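# Set a sagging lamp's head over its farthest stable mark

## Task

The lamp has a worn joint, so it droops when extended too far or when jolted. Put its head above the numbered mark that lies farthest from the lamp's foot at which the lamp still holds itself up unaided. The head's centre must sit above the bench at a height roughly equal to the head's width. The foot is loose and must finish upright in the spot it occupies now. Release the lamp and pull the grippers away. It only counts if the lamp stays put without the robot holding it.

## Robot and tools

Robot: two Doosan M1013 arms, left_arm and right_arm, each carrying a Robotiq 2F-140 two-finger gripper. Base positions in the scene frame: left_arm (+0.010, +0.471, 0) m, turned about 8 degrees around z (quat_wxyz +0.997, 0, 0, +0.073); right_arm (+0.040, -0.640, 0) m, not turned. Scene frame: origin on the table top midway between the arms, +z up, +x out across the table, left_arm on the +y side. The names left and right refer to the arms, not to image sides.

Gripper axes: the fingers point along the gripper's +z and close along its y. end_effector_position is the spot between the pads when shut; fingertips reach about 33 mm past it when closed and 9 mm when fully open. Closing pushes the tips about 24 mm further out, so keep that gap above a surface.

Row layout (shared by execute_actions and move): 18 numbers, each in [-1, 1], always for both arms: left dx, dy, dz, rx, ry, rz, left gripper position, force_limit, speed, then the same nine for the right arm. dx..rz are an offset, not a pose: a displacement from the gripper's measured pose at the start of the action, expressed in that gripper's own axes. Scale: 1.0 = 0.6 m or 180 degrees; rx, ry, rz form a single rotation vector. Every row is relative to that start pose, not to the row before. The three gripper numbers are absolute settings: position +1 = fully open (140 mm), about -0.8 = pads touching, -1 = close until blocked; force_limit -1/0/+1 ≈ 14/60/107 N; speed -1/0/+1 ≈ 30/140/250 mm/s. A 0 is a real command, so to leave a gripper unchanged repeat its previous three numbers.

execute_actions(actions): a list of actions run in sequence. Each action is a table of up to 15 rows, each row lasting one 1/30 s step; a short table repeats its last row until 15 steps (0.5 s) pass. For the first action, the start pose is the last one reported. An empty list just returns state and images. Each step the command is clipped to within 70 mm and 16 degrees of the measured pose (position wins over orientation), and after the action the arm goes no further than its last clipped pose, so big offsets need follow-up actions.

move(target, speed, stop_force, blocking): target is one 18-number row as above, offsets measured from the pose in the latest result that showed one. Each gripper travels a straight line; both paths finish together, taking 0.5 to 10 s (cut off at 10 s). speed: m/s, 0.002 to 0.5, default 0.25; rotation capped at twice that in rad/s. Finger numbers go out at the start. Paths ignore obstacles and the other arm; grippers lag, wander and may overshoot speed near a straight arm. stop_force: N, 20 to 80, one value for both arms, allowed only after 0.2 s of scene time; an arm's path ends when push against its motion exceeds the value for 2 steps, then it backs up 2 steps and holds. Use it only with slow speed and no gripper rotation; omit it when backing away from something you press on. Pressing can briefly exceed the value. A target within 1.5 mm and 0.5 degrees counts as still. blocking=false returns after 0.5 s while motion continues (not with stop_force); check with wait(0); other motion commands are refused until the move ends.

Move result line: ending per arm: done, off_target, moving, held, fault, or contact (stop_force triggered; ranks above the others). limits=paced means a pose was clipped; limits=held means a check blocked steps, after which the arm may move much faster. Distance to target is given.



Results: state per arm with position (m), quat_wxyz, linear and angular velocity in the scene frame; printed position drifts more at long reach. "Hand target" shows where the controller is driving; "pose unreachable" means a clearance check altered that arm's command. object_status: 0 moving, 1 blocked while opening, 2 blocked while closing (a grip), 3 reached the request or pads met. position_measured: counts, 3 open to 230 pads touching. To squeeze harder during status 2, raise force_limit and switch position between -1 and -0.98. Flange force: estimated outside force, noisy, includes held weight; "no reading" near singular poses. MOTOR HOT warns of heating; OVER-TEMPERATURE FAULT brakes the arm.

Faults: torque at a joint's load limit (waist and shoulder 319, elbow 150, the three wrist joints 42.3 N m) or 144 N outside force stops that arm for 10 s and drops the rest of the call. Arms are stiff: commanding even slightly past a hard contact can fault. Joint ranges: elbow ±2.792 rad, others ±6.283.

Avoid: knocking anything off the table, arms colliding or pushing each other, drops, slips, slams and hard pushes. For the lamp, move slowly and smoothly, never jolt it, and do not drag or tip the foot. To keep an arm still, send the offset back to its desired pose in the first call of a reply and zeros afterwards.

Each tool is called after "Emit:" as name(argument=value, ...) on one line, values as JSON.

## Session

Emit:
execute_actions(actions=[])

Scene clock: 0.00 s.
left_arm: end_effector_position=(+0.8243, +0.4711, +0.3890) position_measured=3 object_status=3 end_effector_quat_wxyz=(+0.026, +0.990, +0.140, -0.007) end_effector_velocity=(+0.000, +0.000, +0.000) end_effector_angular_velocity=(-0.000, -0.001, +0.001) | right_arm: end_effector_position=(+0.4012, -0.0513, +0.1006) position_measured=3 object_status=3 end_effector_quat_wxyz=(-0.399, +0.827, -0.225, +0.325) end_effector_velocity=(-0.000, +0.000, -0.000) end_effector_angular_velocity=(-0.002, -0.001, +0.002)
Joint positions: left_arm=[-0.165  0.428  1.135 -0.054  1.585  1.27 ] | right_arm=[ 1.207  0.276  2.372  0.853 -0.704  2.308]
Joint velocities: left_arm=[ 0.     0.    -0.001 -0.     0.    -0.   ] | right_arm=[ 0.     0.001 -0.    -0.001  0.    -0.001]
Flange force (N, the push that the arm receives, along the gripper's own x y z axes): no reading
Hand target (left_arm): +0.824, +0.471, +0.389; +0.026, +0.990, +0.140, -0.007
Hand target (right_arm): +0.401, -0.051, +0.101; -0.399, +0.827, -0.225, +0.325

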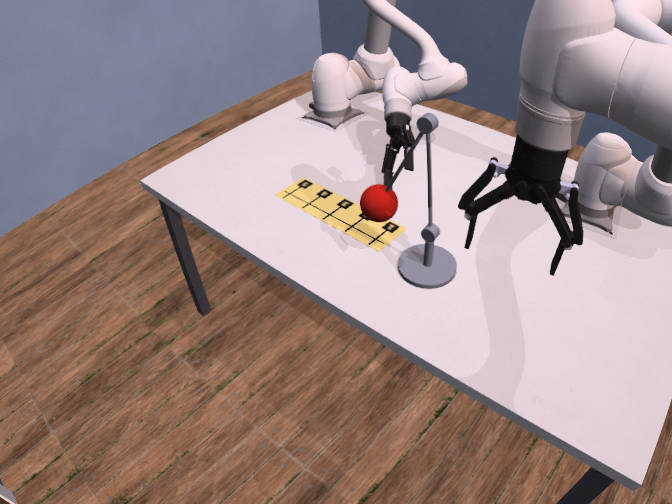

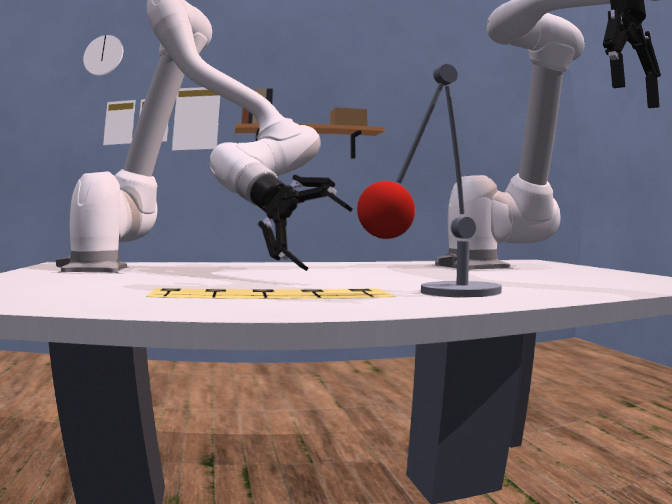

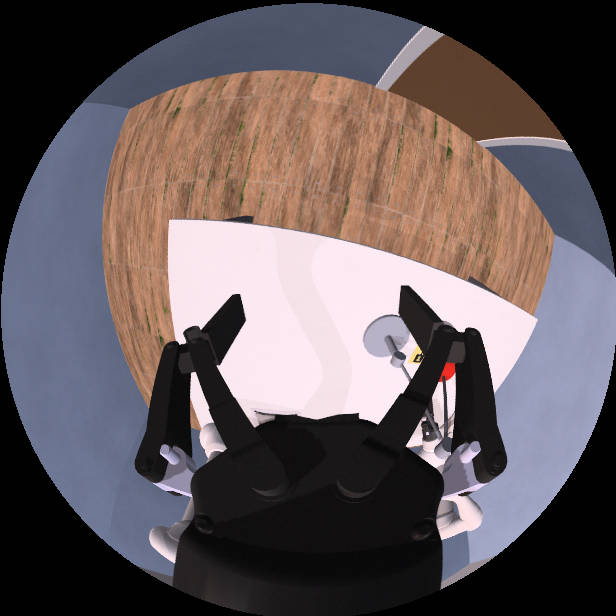

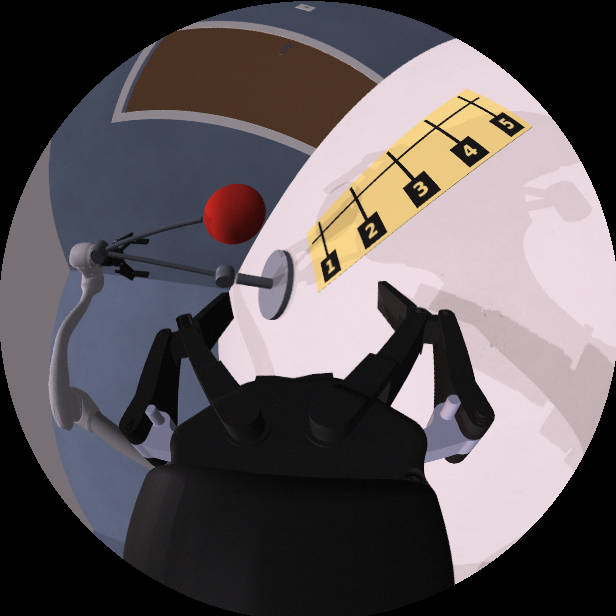

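I'll start by zooming in on the lamp and the marks.

Emit:
zoom_image(camera="cam_high", region=[250, 90, 500, 300])

Emit:
zoom_image(camera="cam_low", region=[130, 50, 530, 320])

Emit:
zoom_image(camera="cam_left_wrist", region=[330, 260, 530, 470])

Region (250, 90, 500, 300) of cam_high's 672x504 image, scaled by 2.016, with more detail than that image has; it fills the top 423 rows of this view, and the rest is white.

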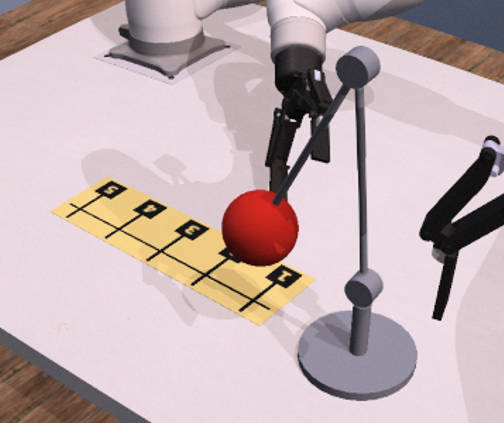

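Region (130, 50, 530, 320) of cam_low's 672x504 image, scaled by 1.260, with more detail than that image has; it fills the top 340 rows of this view, and the rest is white.

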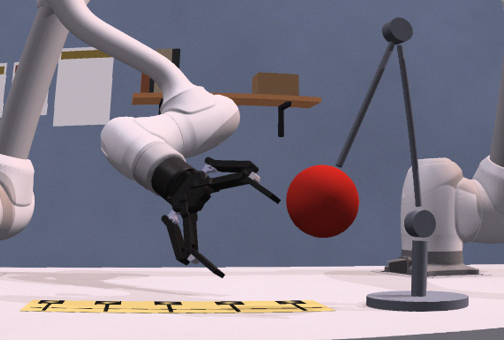

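Region (330, 260, 530, 470) of cam_left_wrist's 616x616 image, scaled by 2.400, with more detail than that image has; it fills the left 480 columns of this view, and the rest is white.

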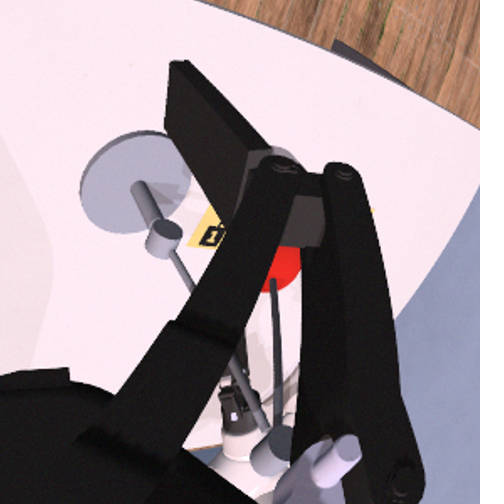

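Emit:
zoom_image(camera="cam_high", region=[440, 120, 672, 300])

Emit:
zoom_image(camera="cam_high", region=[280, 30, 480, 200])

Emit:
zoom_image(camera="cam_low", region=[480, 0, 672, 150])

Emit:
zoom_image(camera="cam_low", region=[130, 250, 530, 320])

Region (440, 120, 672, 300) of cam_high's 672x504 image, scaled by 2.172, with more detail than that image has; it fills the top 391 rows of this view, and the rest is white.

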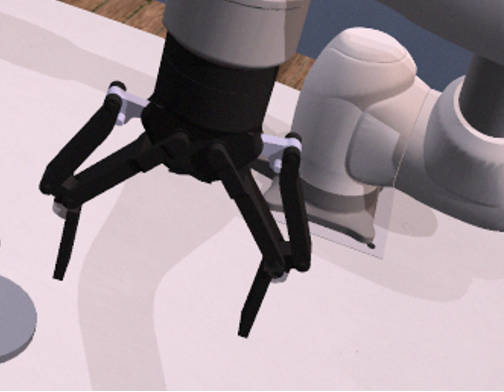

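Region (280, 30, 480, 200) of cam_high's 672x504 image, scaled by 2.520, with more detail than that image has; it fills the top 428 rows of this view, and the rest is white.

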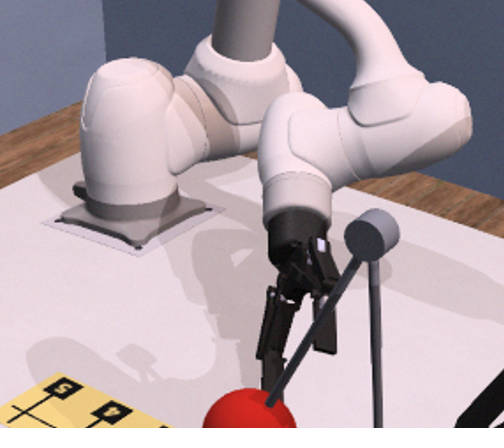

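Region (480, 0, 672, 150) of cam_low's 672x504 image, scaled by 2.625, with more detail than that image has; it fills the top 394 rows of this view, and the rest is white.

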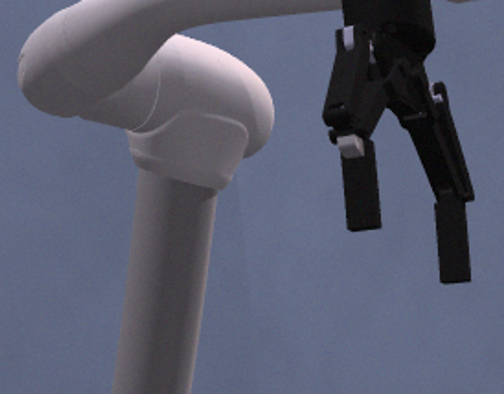

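Region (130, 250, 530, 320) of cam_low's 672x504 image, scaled by 1.260, with more detail than that image has; it fills the top 88 rows of this view, and the rest is white.

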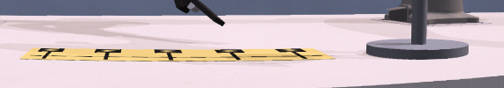

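Emit:
zoom_image(camera="cam_high", region=[120, 50, 370, 330])

Emit:
zoom_image(camera="cam_high", region=[372, 250, 672, 504])

Emit:
zoom_image(camera="cam_high", region=[420, 60, 672, 250])

Region (120, 50, 370, 330) of cam_high's 672x504 image, scaled by 1.800, with more detail than that image has; it fills the left 450 columns of this view, and the rest is white.

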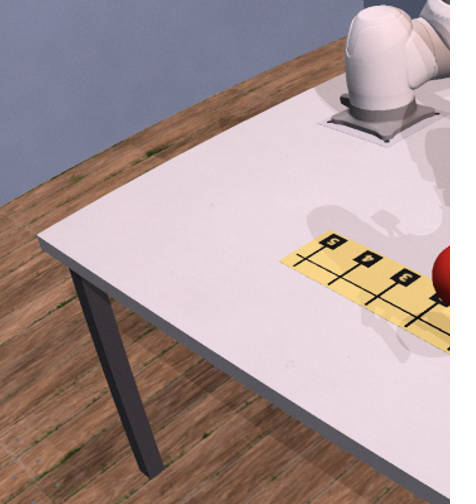

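Region (372, 250, 672, 504) of cam_high's 672x504 image, scaled by 1.680, with more detail than that image has; it fills the top 427 rows of this view, and the rest is white.

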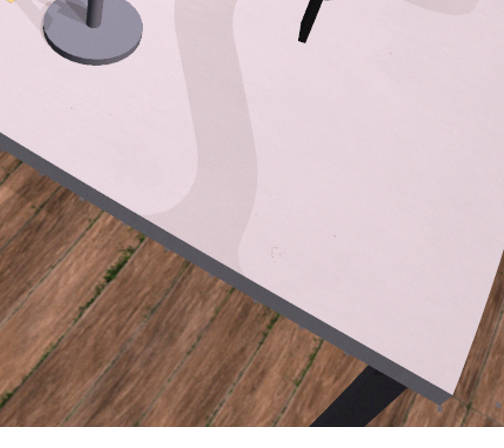

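Region (420, 60, 672, 250) of cam_high's 672x504 image, scaled by 2.000, with more detail than that image has; it fills the top 380 rows of this view, and the rest is white.

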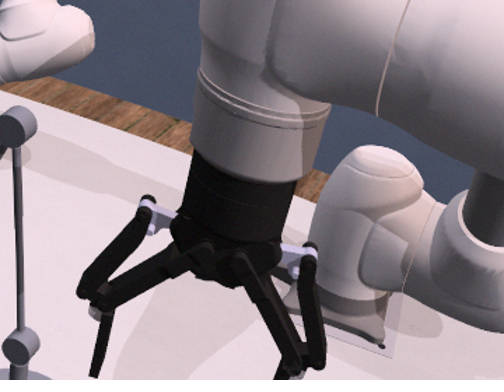

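Emit:
zoom_image(camera="cam_low", region=[340, 160, 520, 310])

Emit:
zoom_image(camera="cam_high", region=[340, 170, 480, 300])

Emit:
zoom_image(camera="cam_low", region=[135, 270, 405, 310])

Emit:
zoom_image(camera="cam_high", region=[265, 165, 415, 260])

Region (340, 160, 520, 310) of cam_low's 672x504 image, scaled by 2.800, with more detail than that image has.

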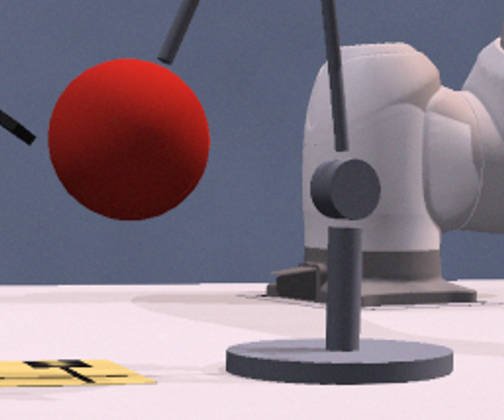

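Region (340, 170, 480, 300) of cam_high's 672x504 image, scaled by 3.600, with more detail than that image has; it fills the top 468 rows of this view, and the rest is white.

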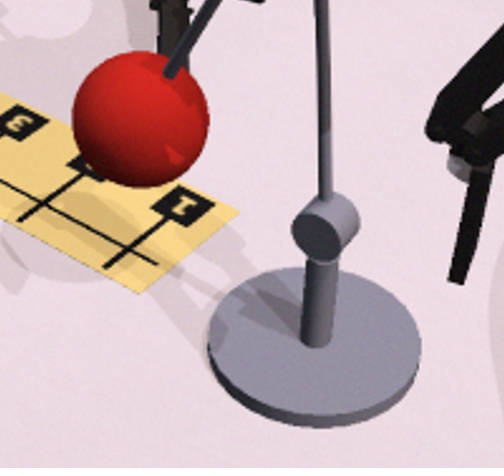

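Region (135, 270, 405, 310) of cam_low's 672x504 image, scaled by 1.867, with more detail than that image has; it fills the top 75 rows of this view, and the rest is white.

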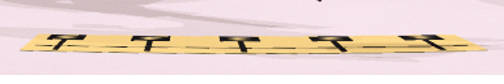

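Region (265, 165, 415, 260) of cam_high's 672x504 image, scaled by 3.360, with more detail than that image has; it fills the top 319 rows of this view, and the rest is white.

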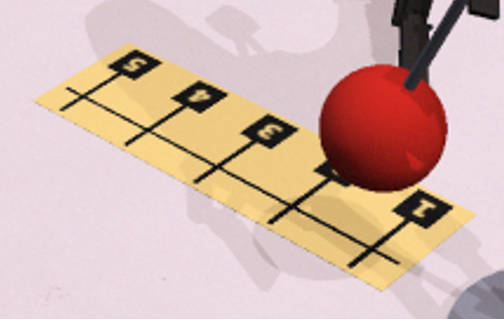

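Emit:
move(target=[-0.4728, 0.1210, 0.4687, -0.3136, 0.2386, 0.5252, -0.09, 0, 0, 0.4013, -0.2105, -0.0183, -0.2194, -0.1670, 0.4166, 1, -0.5, 0], speed=0.4)

Scene clock: 32.57 s.
left_arm: end_effector_position=(+0.5705, +0.3071, +0.1181) position_measured=140 object_status=3 end_effector_quat_wxyz=(-0.380, -0.595, +0.596, -0.381) end_effector_velocity=(-0.001, -0.000, -0.000) end_effector_angular_velocity=(-0.001, +0.001, -0.001) | right_arm: end_effector_position=(+0.5722, -0.1361, +0.2943) position_measured=3 object_status=3 end_effector_quat_wxyz=(-0.270, +0.653, -0.654, -0.270) end_effector_velocity=(+0.001, -0.000, -0.000) end_effector_angular_velocity=(-0.002, -0.001, +0.001)
Joint positions: left_arm=[ 0.037  0.428  2.106 -1.173  1.317  4.095] | right_arm=[0.411 0.143 1.865 0.891 0.982 3.09 ]
Joint velocities: left_arm=[-0.    -0.     0.002  0.     0.001  0.001] | right_arm=[-0.     0.001 -0.001 -0.002  0.    -0.   ]
Flange force (N, the push that the arm receives, along the gripper's own x y z axes): left_arm=[4.2 10.5 -4.6] | right_arm=[-0.8 3.0 -0.2]
Hand target (left_arm): +0.570, +0.307, +0.118; +0.380, +0.595, -0.596, +0.381
Hand target (right_arm): +0.572, -0.136, +0.294; -0.270, +0.653, -0.654, -0.270
Off the commanded pose (left_arm): 0.001 m, 0 deg.
Off the commanded pose (right_arm): 0.001 m, 0 deg.
move: done

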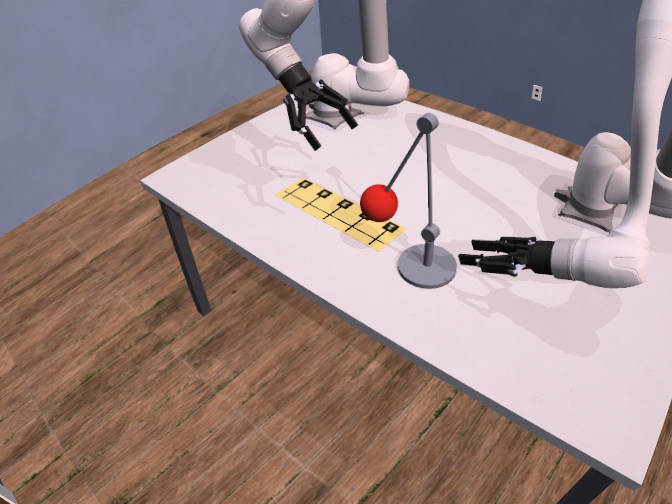

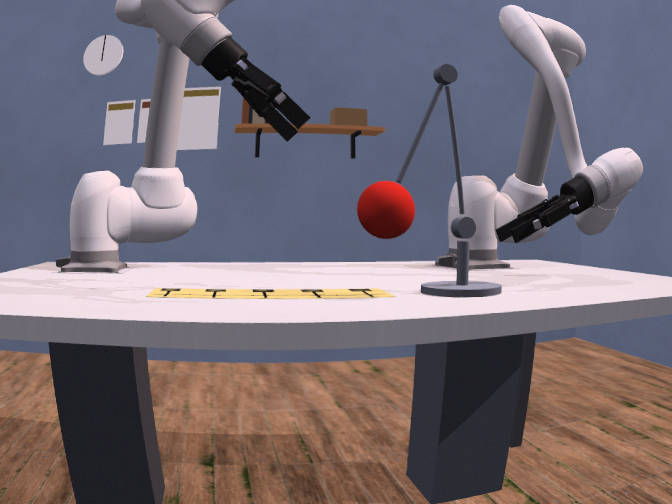

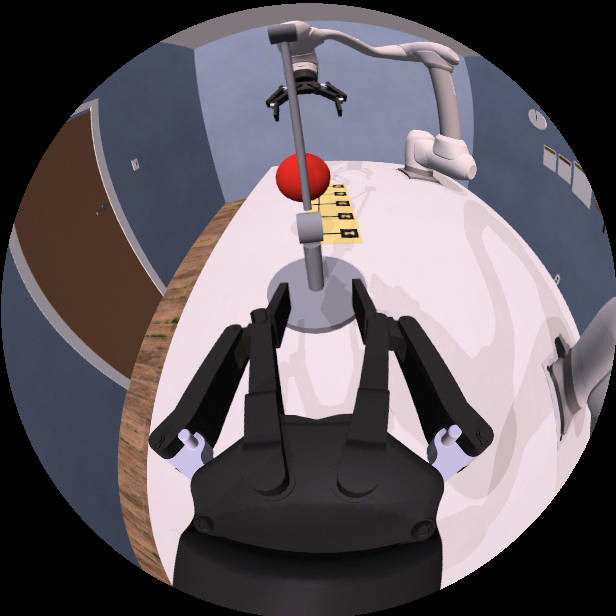

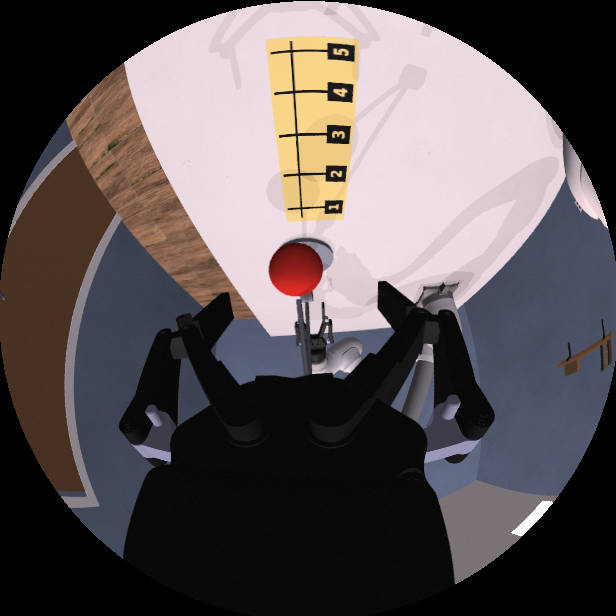

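Emit:
zoom_image(camera="cam_high", region=[390, 200, 570, 300])

Emit:
zoom_image(camera="cam_left_wrist", region=[220, 140, 420, 360])

Emit:
zoom_image(camera="cam_right_wrist", region=[180, 180, 440, 400])

Emit:
zoom_image(camera="cam_low", region=[410, 150, 610, 310])

Region (390, 200, 570, 300) of cam_high's 672x504 image, scaled by 2.800, with more detail than that image has.

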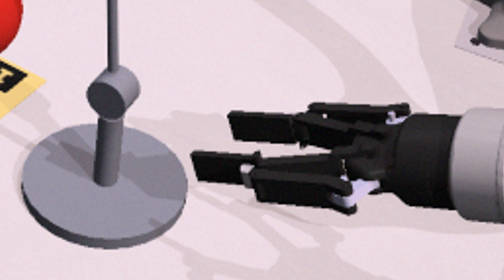

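Region (220, 140, 420, 360) of cam_left_wrist's 616x616 image, scaled by 2.291, with more detail than that image has; it fills the left 458 columns of this view, and the rest is white.

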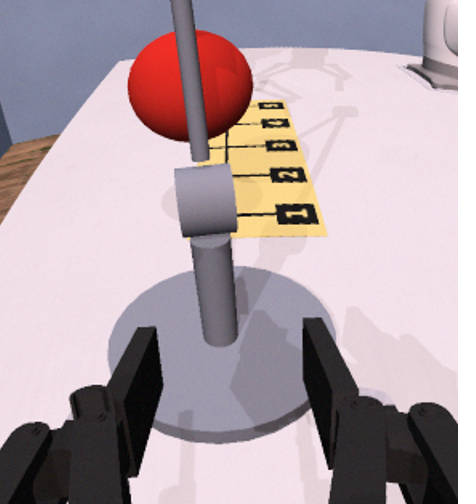

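Region (180, 180, 440, 400) of cam_right_wrist's 616x616 image, scaled by 1.938, with more detail than that image has; it fills the top 426 rows of this view, and the rest is white.

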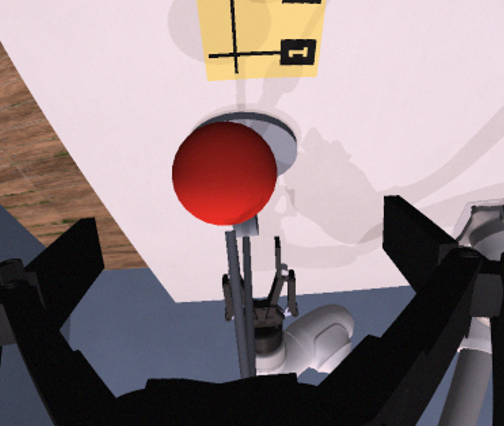

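Region (410, 150, 610, 310) of cam_low's 672x504 image, scaled by 2.520, with more detail than that image has; it fills the top 403 rows of this view, and the rest is white.

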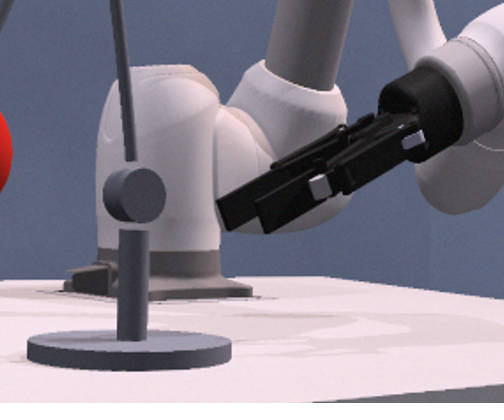

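Emit:
zoom_image(camera="cam_high", region=[260, 60, 420, 230])

Emit:
zoom_image(camera="cam_low", region=[200, 30, 430, 250])

Region (260, 60, 420, 230) of cam_high's 672x504 image, scaled by 2.965, with more detail than that image has; it fills the left 474 columns of this view, and the rest is white.

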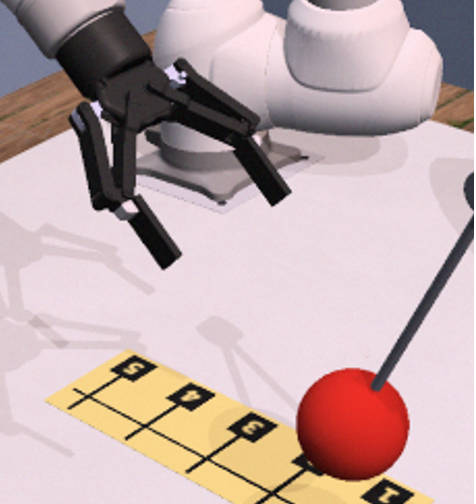

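Region (200, 30, 430, 250) of cam_low's 672x504 image, scaled by 2.191, with more detail than that image has; it fills the top 482 rows of this view, and the rest is white.

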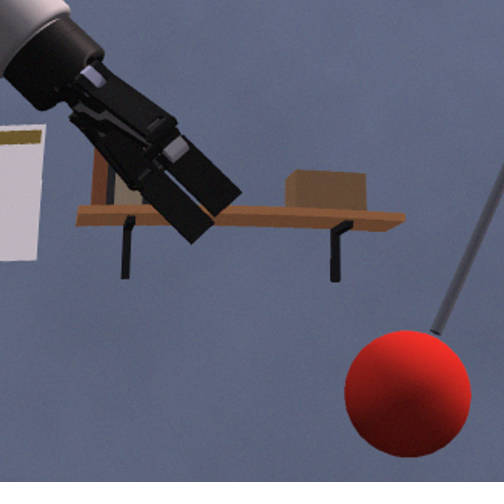

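Emit:
move(target=[-0.0058, -0.0075, 0.2365, 0, 0, 0, -0.09, 0, 0, -0.0092, -0.0247, 0.2762, 0, 0, 0, 1, -0.5, 0], speed=0.15)

Scene clock: 41.50 s.
left_arm: end_effector_position=(+0.5751, +0.1801, +0.0553) position_measured=140 object_status=3 end_effector_quat_wxyz=(-0.380, -0.595, +0.596, -0.381) end_effector_velocity=(-0.001, -0.000, +0.000) end_effector_angular_velocity=(-0.000, +0.001, +0.000) | right_arm: end_effector_position=(+0.5875, -0.0152, +0.1811) position_measured=3 object_status=3 end_effector_quat_wxyz=(-0.271, +0.653, -0.654, -0.270) end_effector_velocity=(+0.001, +0.001, +0.002) end_effector_angular_velocity=(+0.002, -0.002, -0.000)
Joint positions: left_arm=[-0.187  0.518  2.145 -1.396  1.17   4.191] | right_arm=[0.568 0.348 1.83  1.021 0.772 3.012]
Joint velocities: left_arm=[-0.    -0.     0.001 -0.001  0.    -0.   ] | right_arm=[ 0.    -0.    -0.002  0.    -0.     0.   ]
Flange force (N, the push that the arm receives, along the gripper's own x y z axes): left_arm=[2.5 9.0 -3.2] | right_arm=[-3.6 2.7 -0.5]
Hand target (left_arm): +0.575, +0.180, +0.055; +0.380, +0.595, -0.596, +0.381
Hand target (right_arm): +0.587, -0.015, +0.181; -0.270, +0.653, -0.654, -0.270
Off the commanded pose (left_arm): 0.000 m, 0 deg.
Off the commanded pose (right_arm): 0.000 m, 0 deg.
move: done

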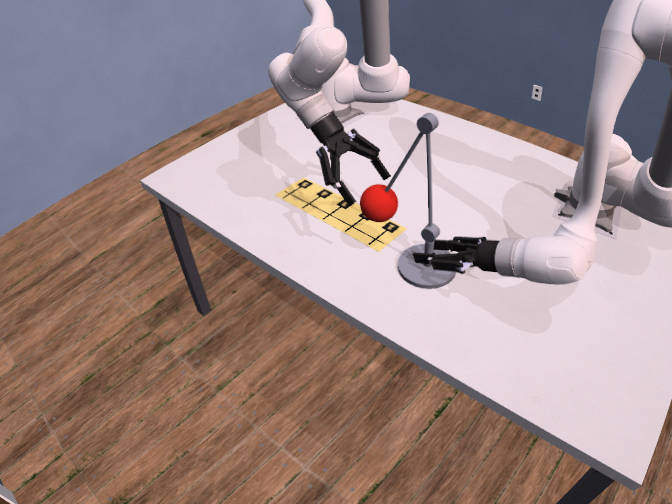

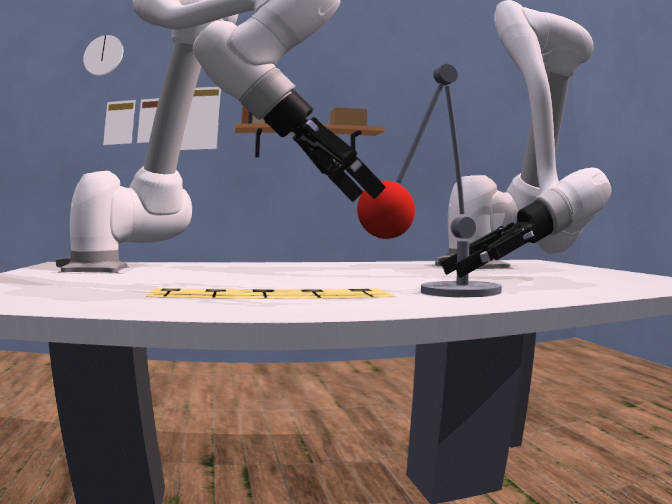

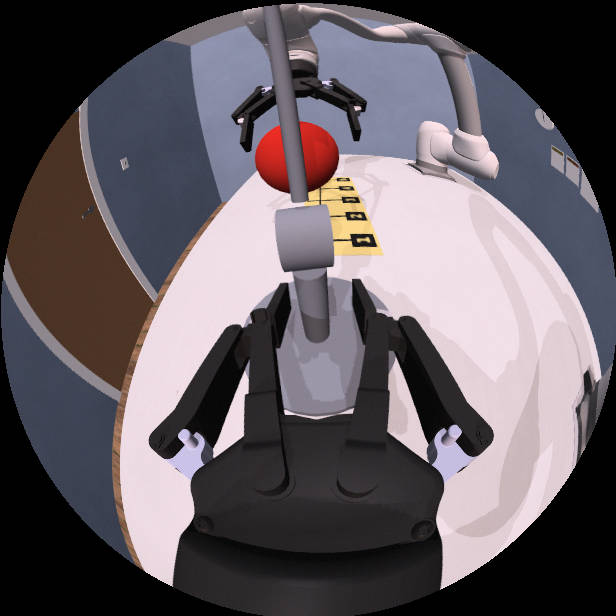

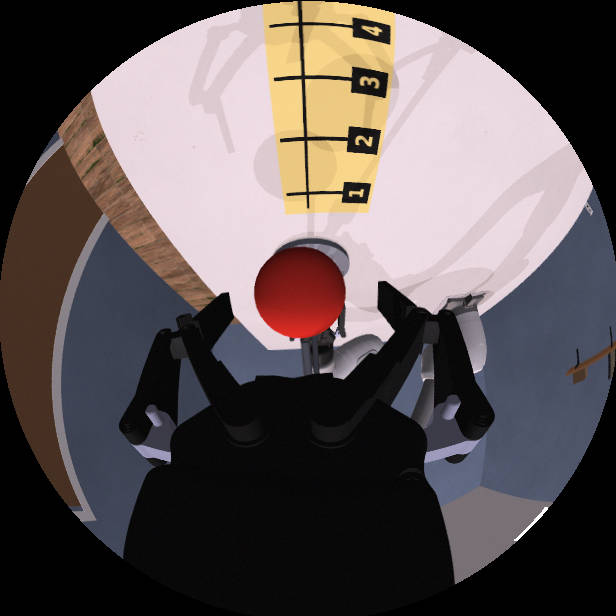

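Emit:
zoom_image(camera="cam_left_wrist", region=[220, 70, 420, 380])

Emit:
zoom_image(camera="cam_right_wrist", region=[180, 200, 440, 400])

Emit:
zoom_image(camera="cam_low", region=[290, 110, 560, 310])

Emit:
zoom_image(camera="cam_high", region=[300, 110, 520, 300])

Region (220, 70, 420, 380) of cam_left_wrist's 616x616 image, scaled by 1.626, with more detail than that image has; it fills the left 325 columns of this view, and the rest is white.

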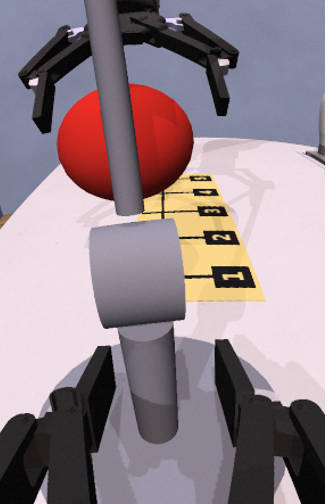

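Region (180, 200, 440, 400) of cam_right_wrist's 616x616 image, scaled by 1.938, with more detail than that image has; it fills the top 388 rows of this view, and the rest is white.

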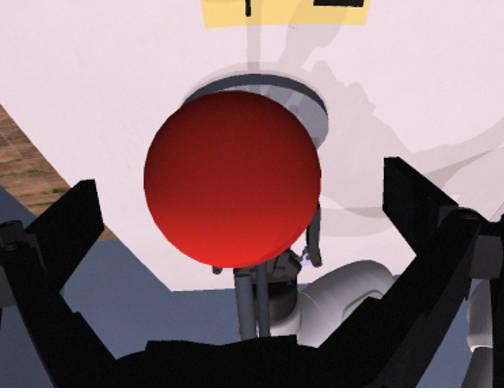

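Region (290, 110, 560, 310) of cam_low's 672x504 image, scaled by 1.867, with more detail than that image has; it fills the top 373 rows of this view, and the rest is white.

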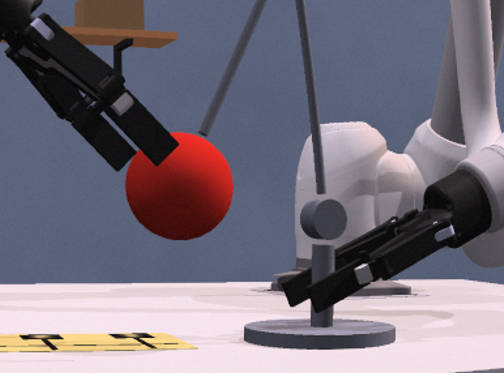

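Region (300, 110, 520, 300) of cam_high's 672x504 image, scaled by 2.291, with more detail than that image has; it fills the top 435 rows of this view, and the rest is white.

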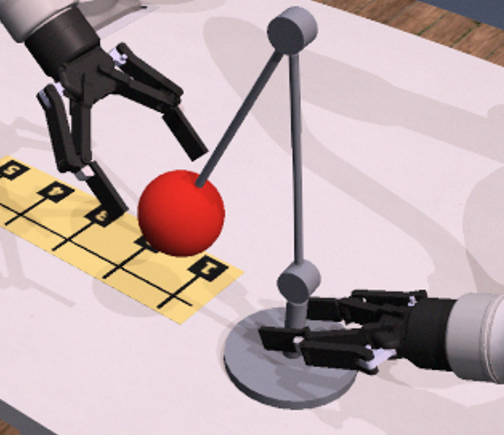

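Emit:
zoom_image(camera="cam_left_wrist", region=[250, 250, 390, 370])

Emit:
zoom_image(camera="cam_low", region=[415, 205, 535, 300])

Region (250, 250, 390, 370) of cam_left_wrist's 616x616 image, scaled by 3.600, with more detail than that image has; it fills the top 432 rows of this view, and the rest is white.

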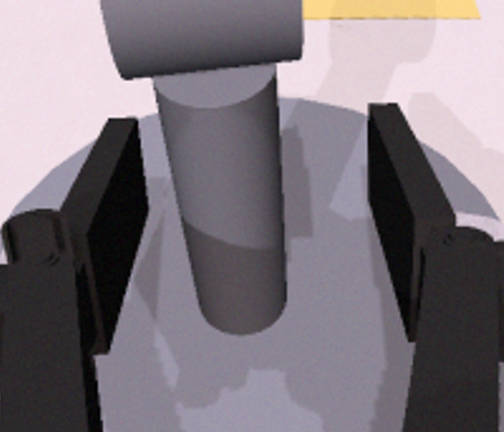

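Region (415, 205, 535, 300) of cam_low's 672x504 image, scaled by 4.200, with more detail than that image has; it fills the top 399 rows of this view, and the rest is white.

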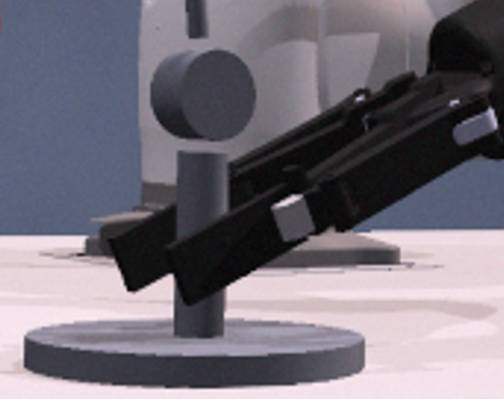

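Emit:
move(target=[0, -0.01, 0.0075, 0, 0, 0, -0.379, 0, -1, -0.0083, -0.0100, 0.0968, 0, 0, 0, 1, -0.5, 0], speed=0.08)

Scene clock: 44.70 s.
left_arm: end_effector_position=(+0.5812, +0.1760, +0.0534) position_measured=177 object_status=3 end_effector_quat_wxyz=(-0.380, -0.595, +0.596, -0.381) end_effector_velocity=(+0.001, -0.000, +0.001) end_effector_angular_velocity=(+0.000, -0.003, -0.000) | right_arm: end_effector_position=(+0.5936, +0.0293, +0.1436) position_measured=3 object_status=3 end_effector_quat_wxyz=(-0.271, +0.653, -0.654, -0.270) end_effector_velocity=(+0.000, -0.000, -0.000) end_effector_angular_velocity=(-0.001, -0.002, +0.002)
Joint positions: left_arm=[-0.193  0.526  2.134 -1.4    1.167  4.187] | right_arm=[0.617 0.427 1.792 1.068 0.717 2.988]
Joint velocities: left_arm=[-0.    -0.001 -0.002  0.    -0.     0.   ] | right_arm=[-0.     0.    -0.001 -0.002 -0.    -0.001]
Flange force (N, the push that the arm receives, along the gripper's own x y z axes): left_arm=[4.5 10.6 -5.9] | right_arm=[-4.5 7.0 -4.5]
Hand target (left_arm): +0.581, +0.176, +0.053; +0.380, +0.595, -0.596, +0.381
Hand target (right_arm): +0.594, +0.029, +0.144; -0.271, +0.653, -0.654, -0.270
Off the commanded pose (left_arm): 0.000 m, 0 deg.
Off the commanded pose (right_arm): 0.000 m, 0 deg.
move: done

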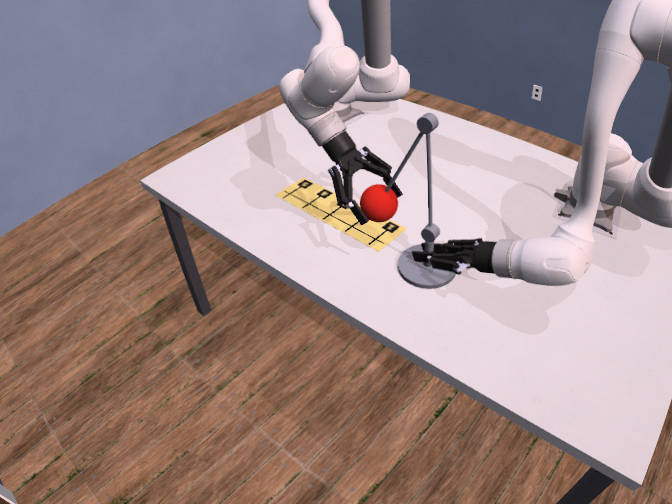

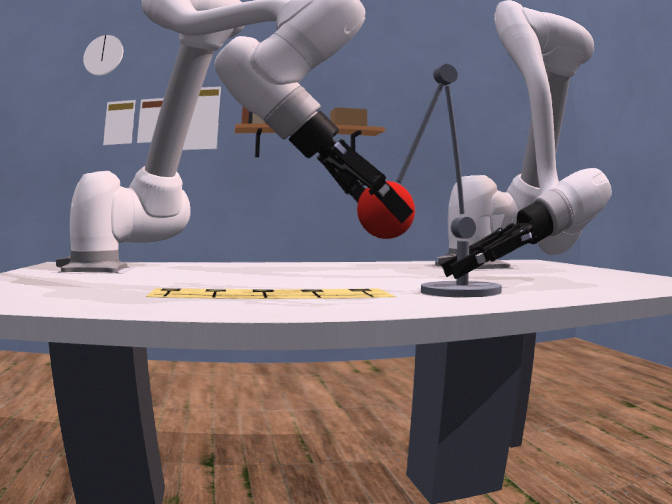

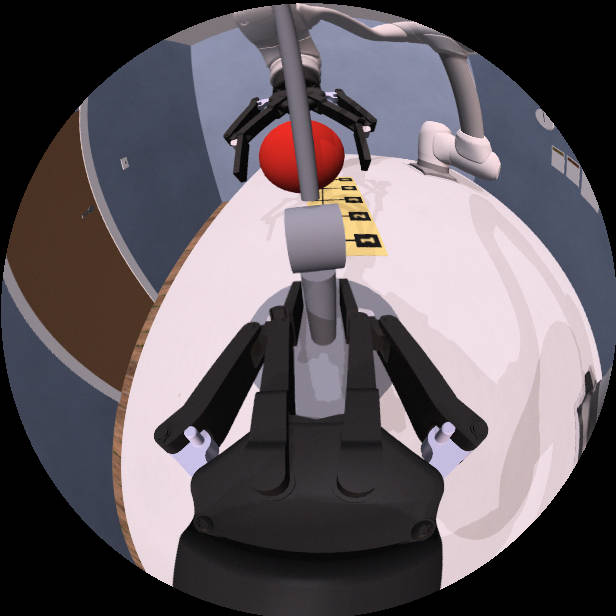

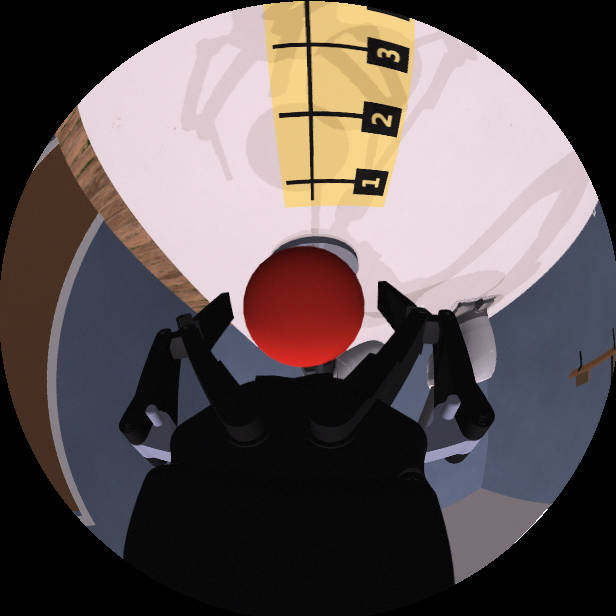

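Emit:
zoom_image(camera="cam_left_wrist", region=[265, 255, 385, 365])

Emit:
zoom_image(camera="cam_left_wrist", region=[210, 80, 390, 210])

Emit:
zoom_image(camera="cam_right_wrist", region=[190, 220, 420, 390])

Emit:
zoom_image(camera="cam_low", region=[320, 130, 520, 310])

Region (265, 255, 385, 365) of cam_left_wrist's 616x616 image, scaled by 4.200, with more detail than that image has; it fills the top 462 rows of this view, and the rest is white.

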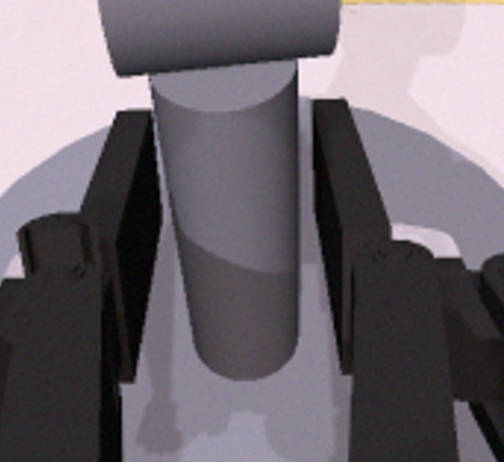

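Region (210, 80, 390, 210) of cam_left_wrist's 616x616 image, scaled by 2.800, with more detail than that image has.

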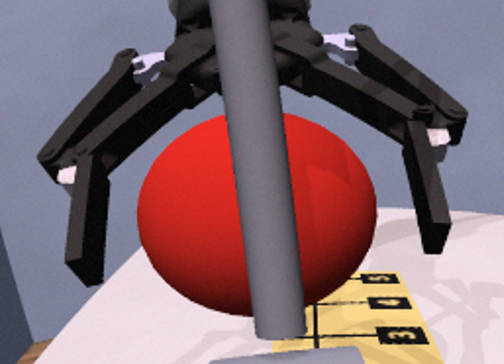

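Region (190, 220, 420, 390) of cam_right_wrist's 616x616 image, scaled by 2.191, with more detail than that image has; it fills the top 373 rows of this view, and the rest is white.

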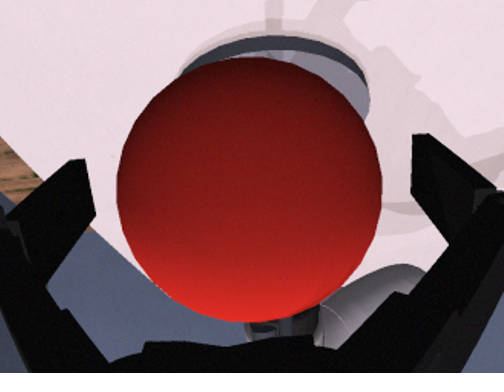

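Region (320, 130, 520, 310) of cam_low's 672x504 image, scaled by 2.520, with more detail than that image has; it fills the top 454 rows of this view, and the rest is white.

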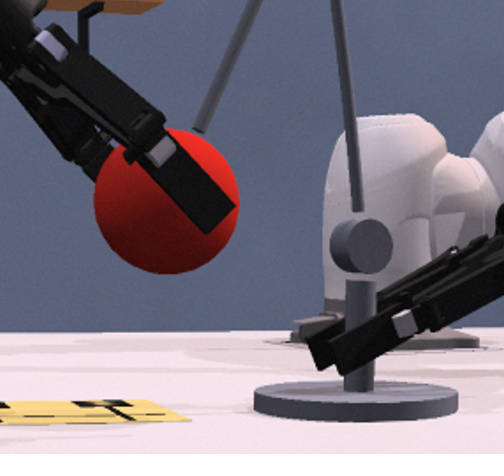

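Emit:
execute_actions(actions=[[[0,0,0,0,0,0,-1,0,-1,0,0,0,0,0,0,-1,-0.4,-0.7]],[[0,0,0,0,0,0,-1,0,-1,0,0,0,0,0,0,-1,-0.4,-0.7]]])

Scene clock: 46.73 s.
left_arm: end_effector_position=(+0.5812, +0.1760, +0.0534) position_measured=198 object_status=2 end_effector_quat_wxyz=(-0.380, -0.595, +0.596, -0.381) end_effector_velocity=(+0.001, +0.001, +0.000) end_effector_angular_velocity=(-0.000, -0.001, +0.001) | right_arm: end_effector_position=(+0.5936, +0.0294, +0.1436) position_measured=79 object_status=2 end_effector_quat_wxyz=(-0.271, +0.653, -0.654, -0.270) end_effector_velocity=(-0.000, -0.000, +0.001) end_effector_angular_velocity=(+0.000, -0.003, +0.002)
Joint positions: left_arm=[-0.193  0.526  2.134 -1.4    1.167  4.187] | right_arm=[0.617 0.427 1.792 1.068 0.717 2.988]
Joint velocities: left_arm=[ 0.001  0.    -0.001  0.     0.001  0.   ] | right_arm=[ 0.    -0.001  0.    -0.001  0.    -0.002]
Flange force (N, the push that the arm receives, along the gripper's own x y z axes): left_arm=[5.4 12.2 -14.2] | right_arm=[-4.6 7.4 -8.3]
Flange force at the end of the 1st action (N, along the gripper's axes at the end of the call): left_arm=[2.2 12.2 -19.1] | right_arm=[-2.7 5.4 -4.8]
Hand target (left_arm): +0.581, +0.176, +0.053; +0.380, +0.595, -0.596, +0.381
Hand target (right_arm): +0.594, +0.029, +0.144; -0.271, +0.653, -0.654, -0.270
Off the commanded pose (left_arm): 0.000 m, 0 deg.
Off the commanded pose (right_arm): 0.000 m, 0 deg.

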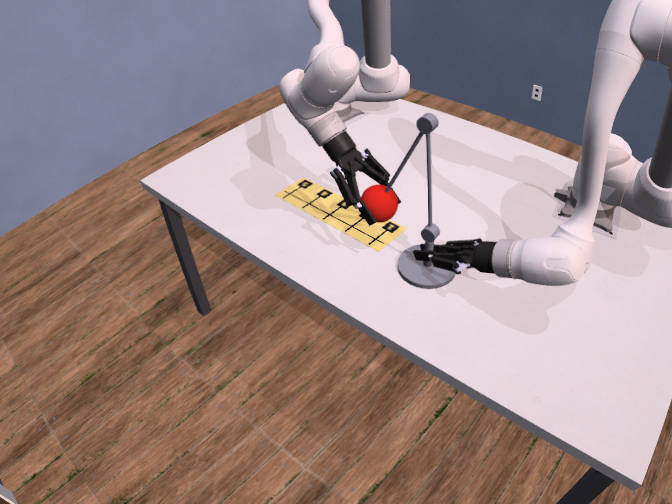

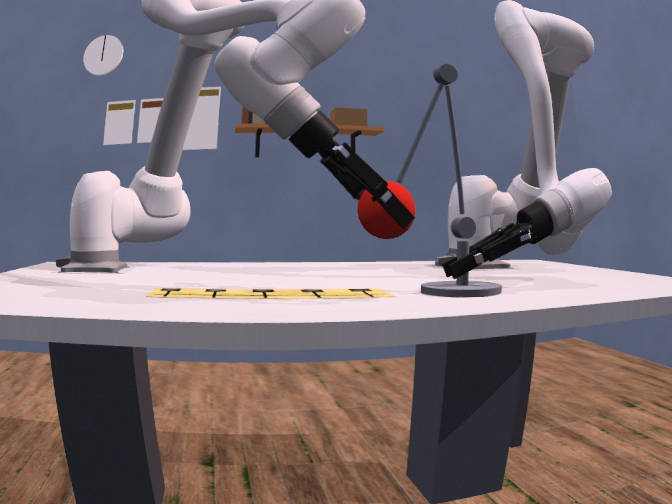

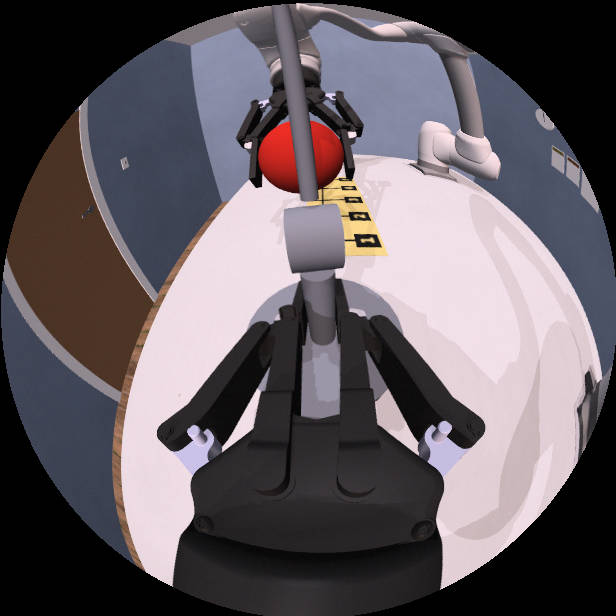

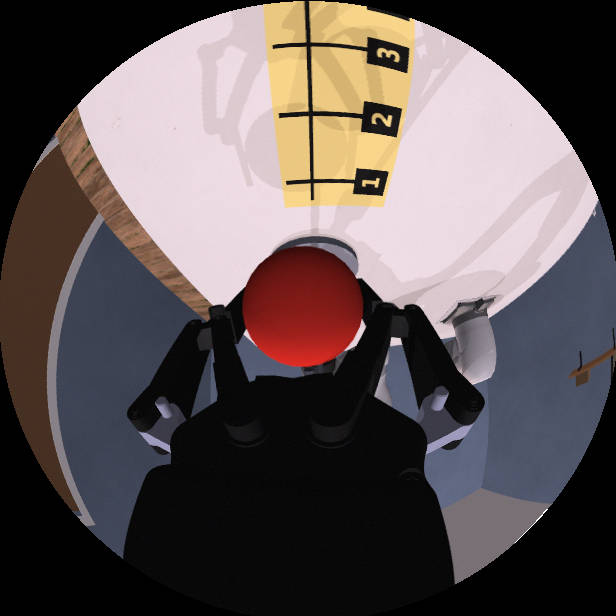

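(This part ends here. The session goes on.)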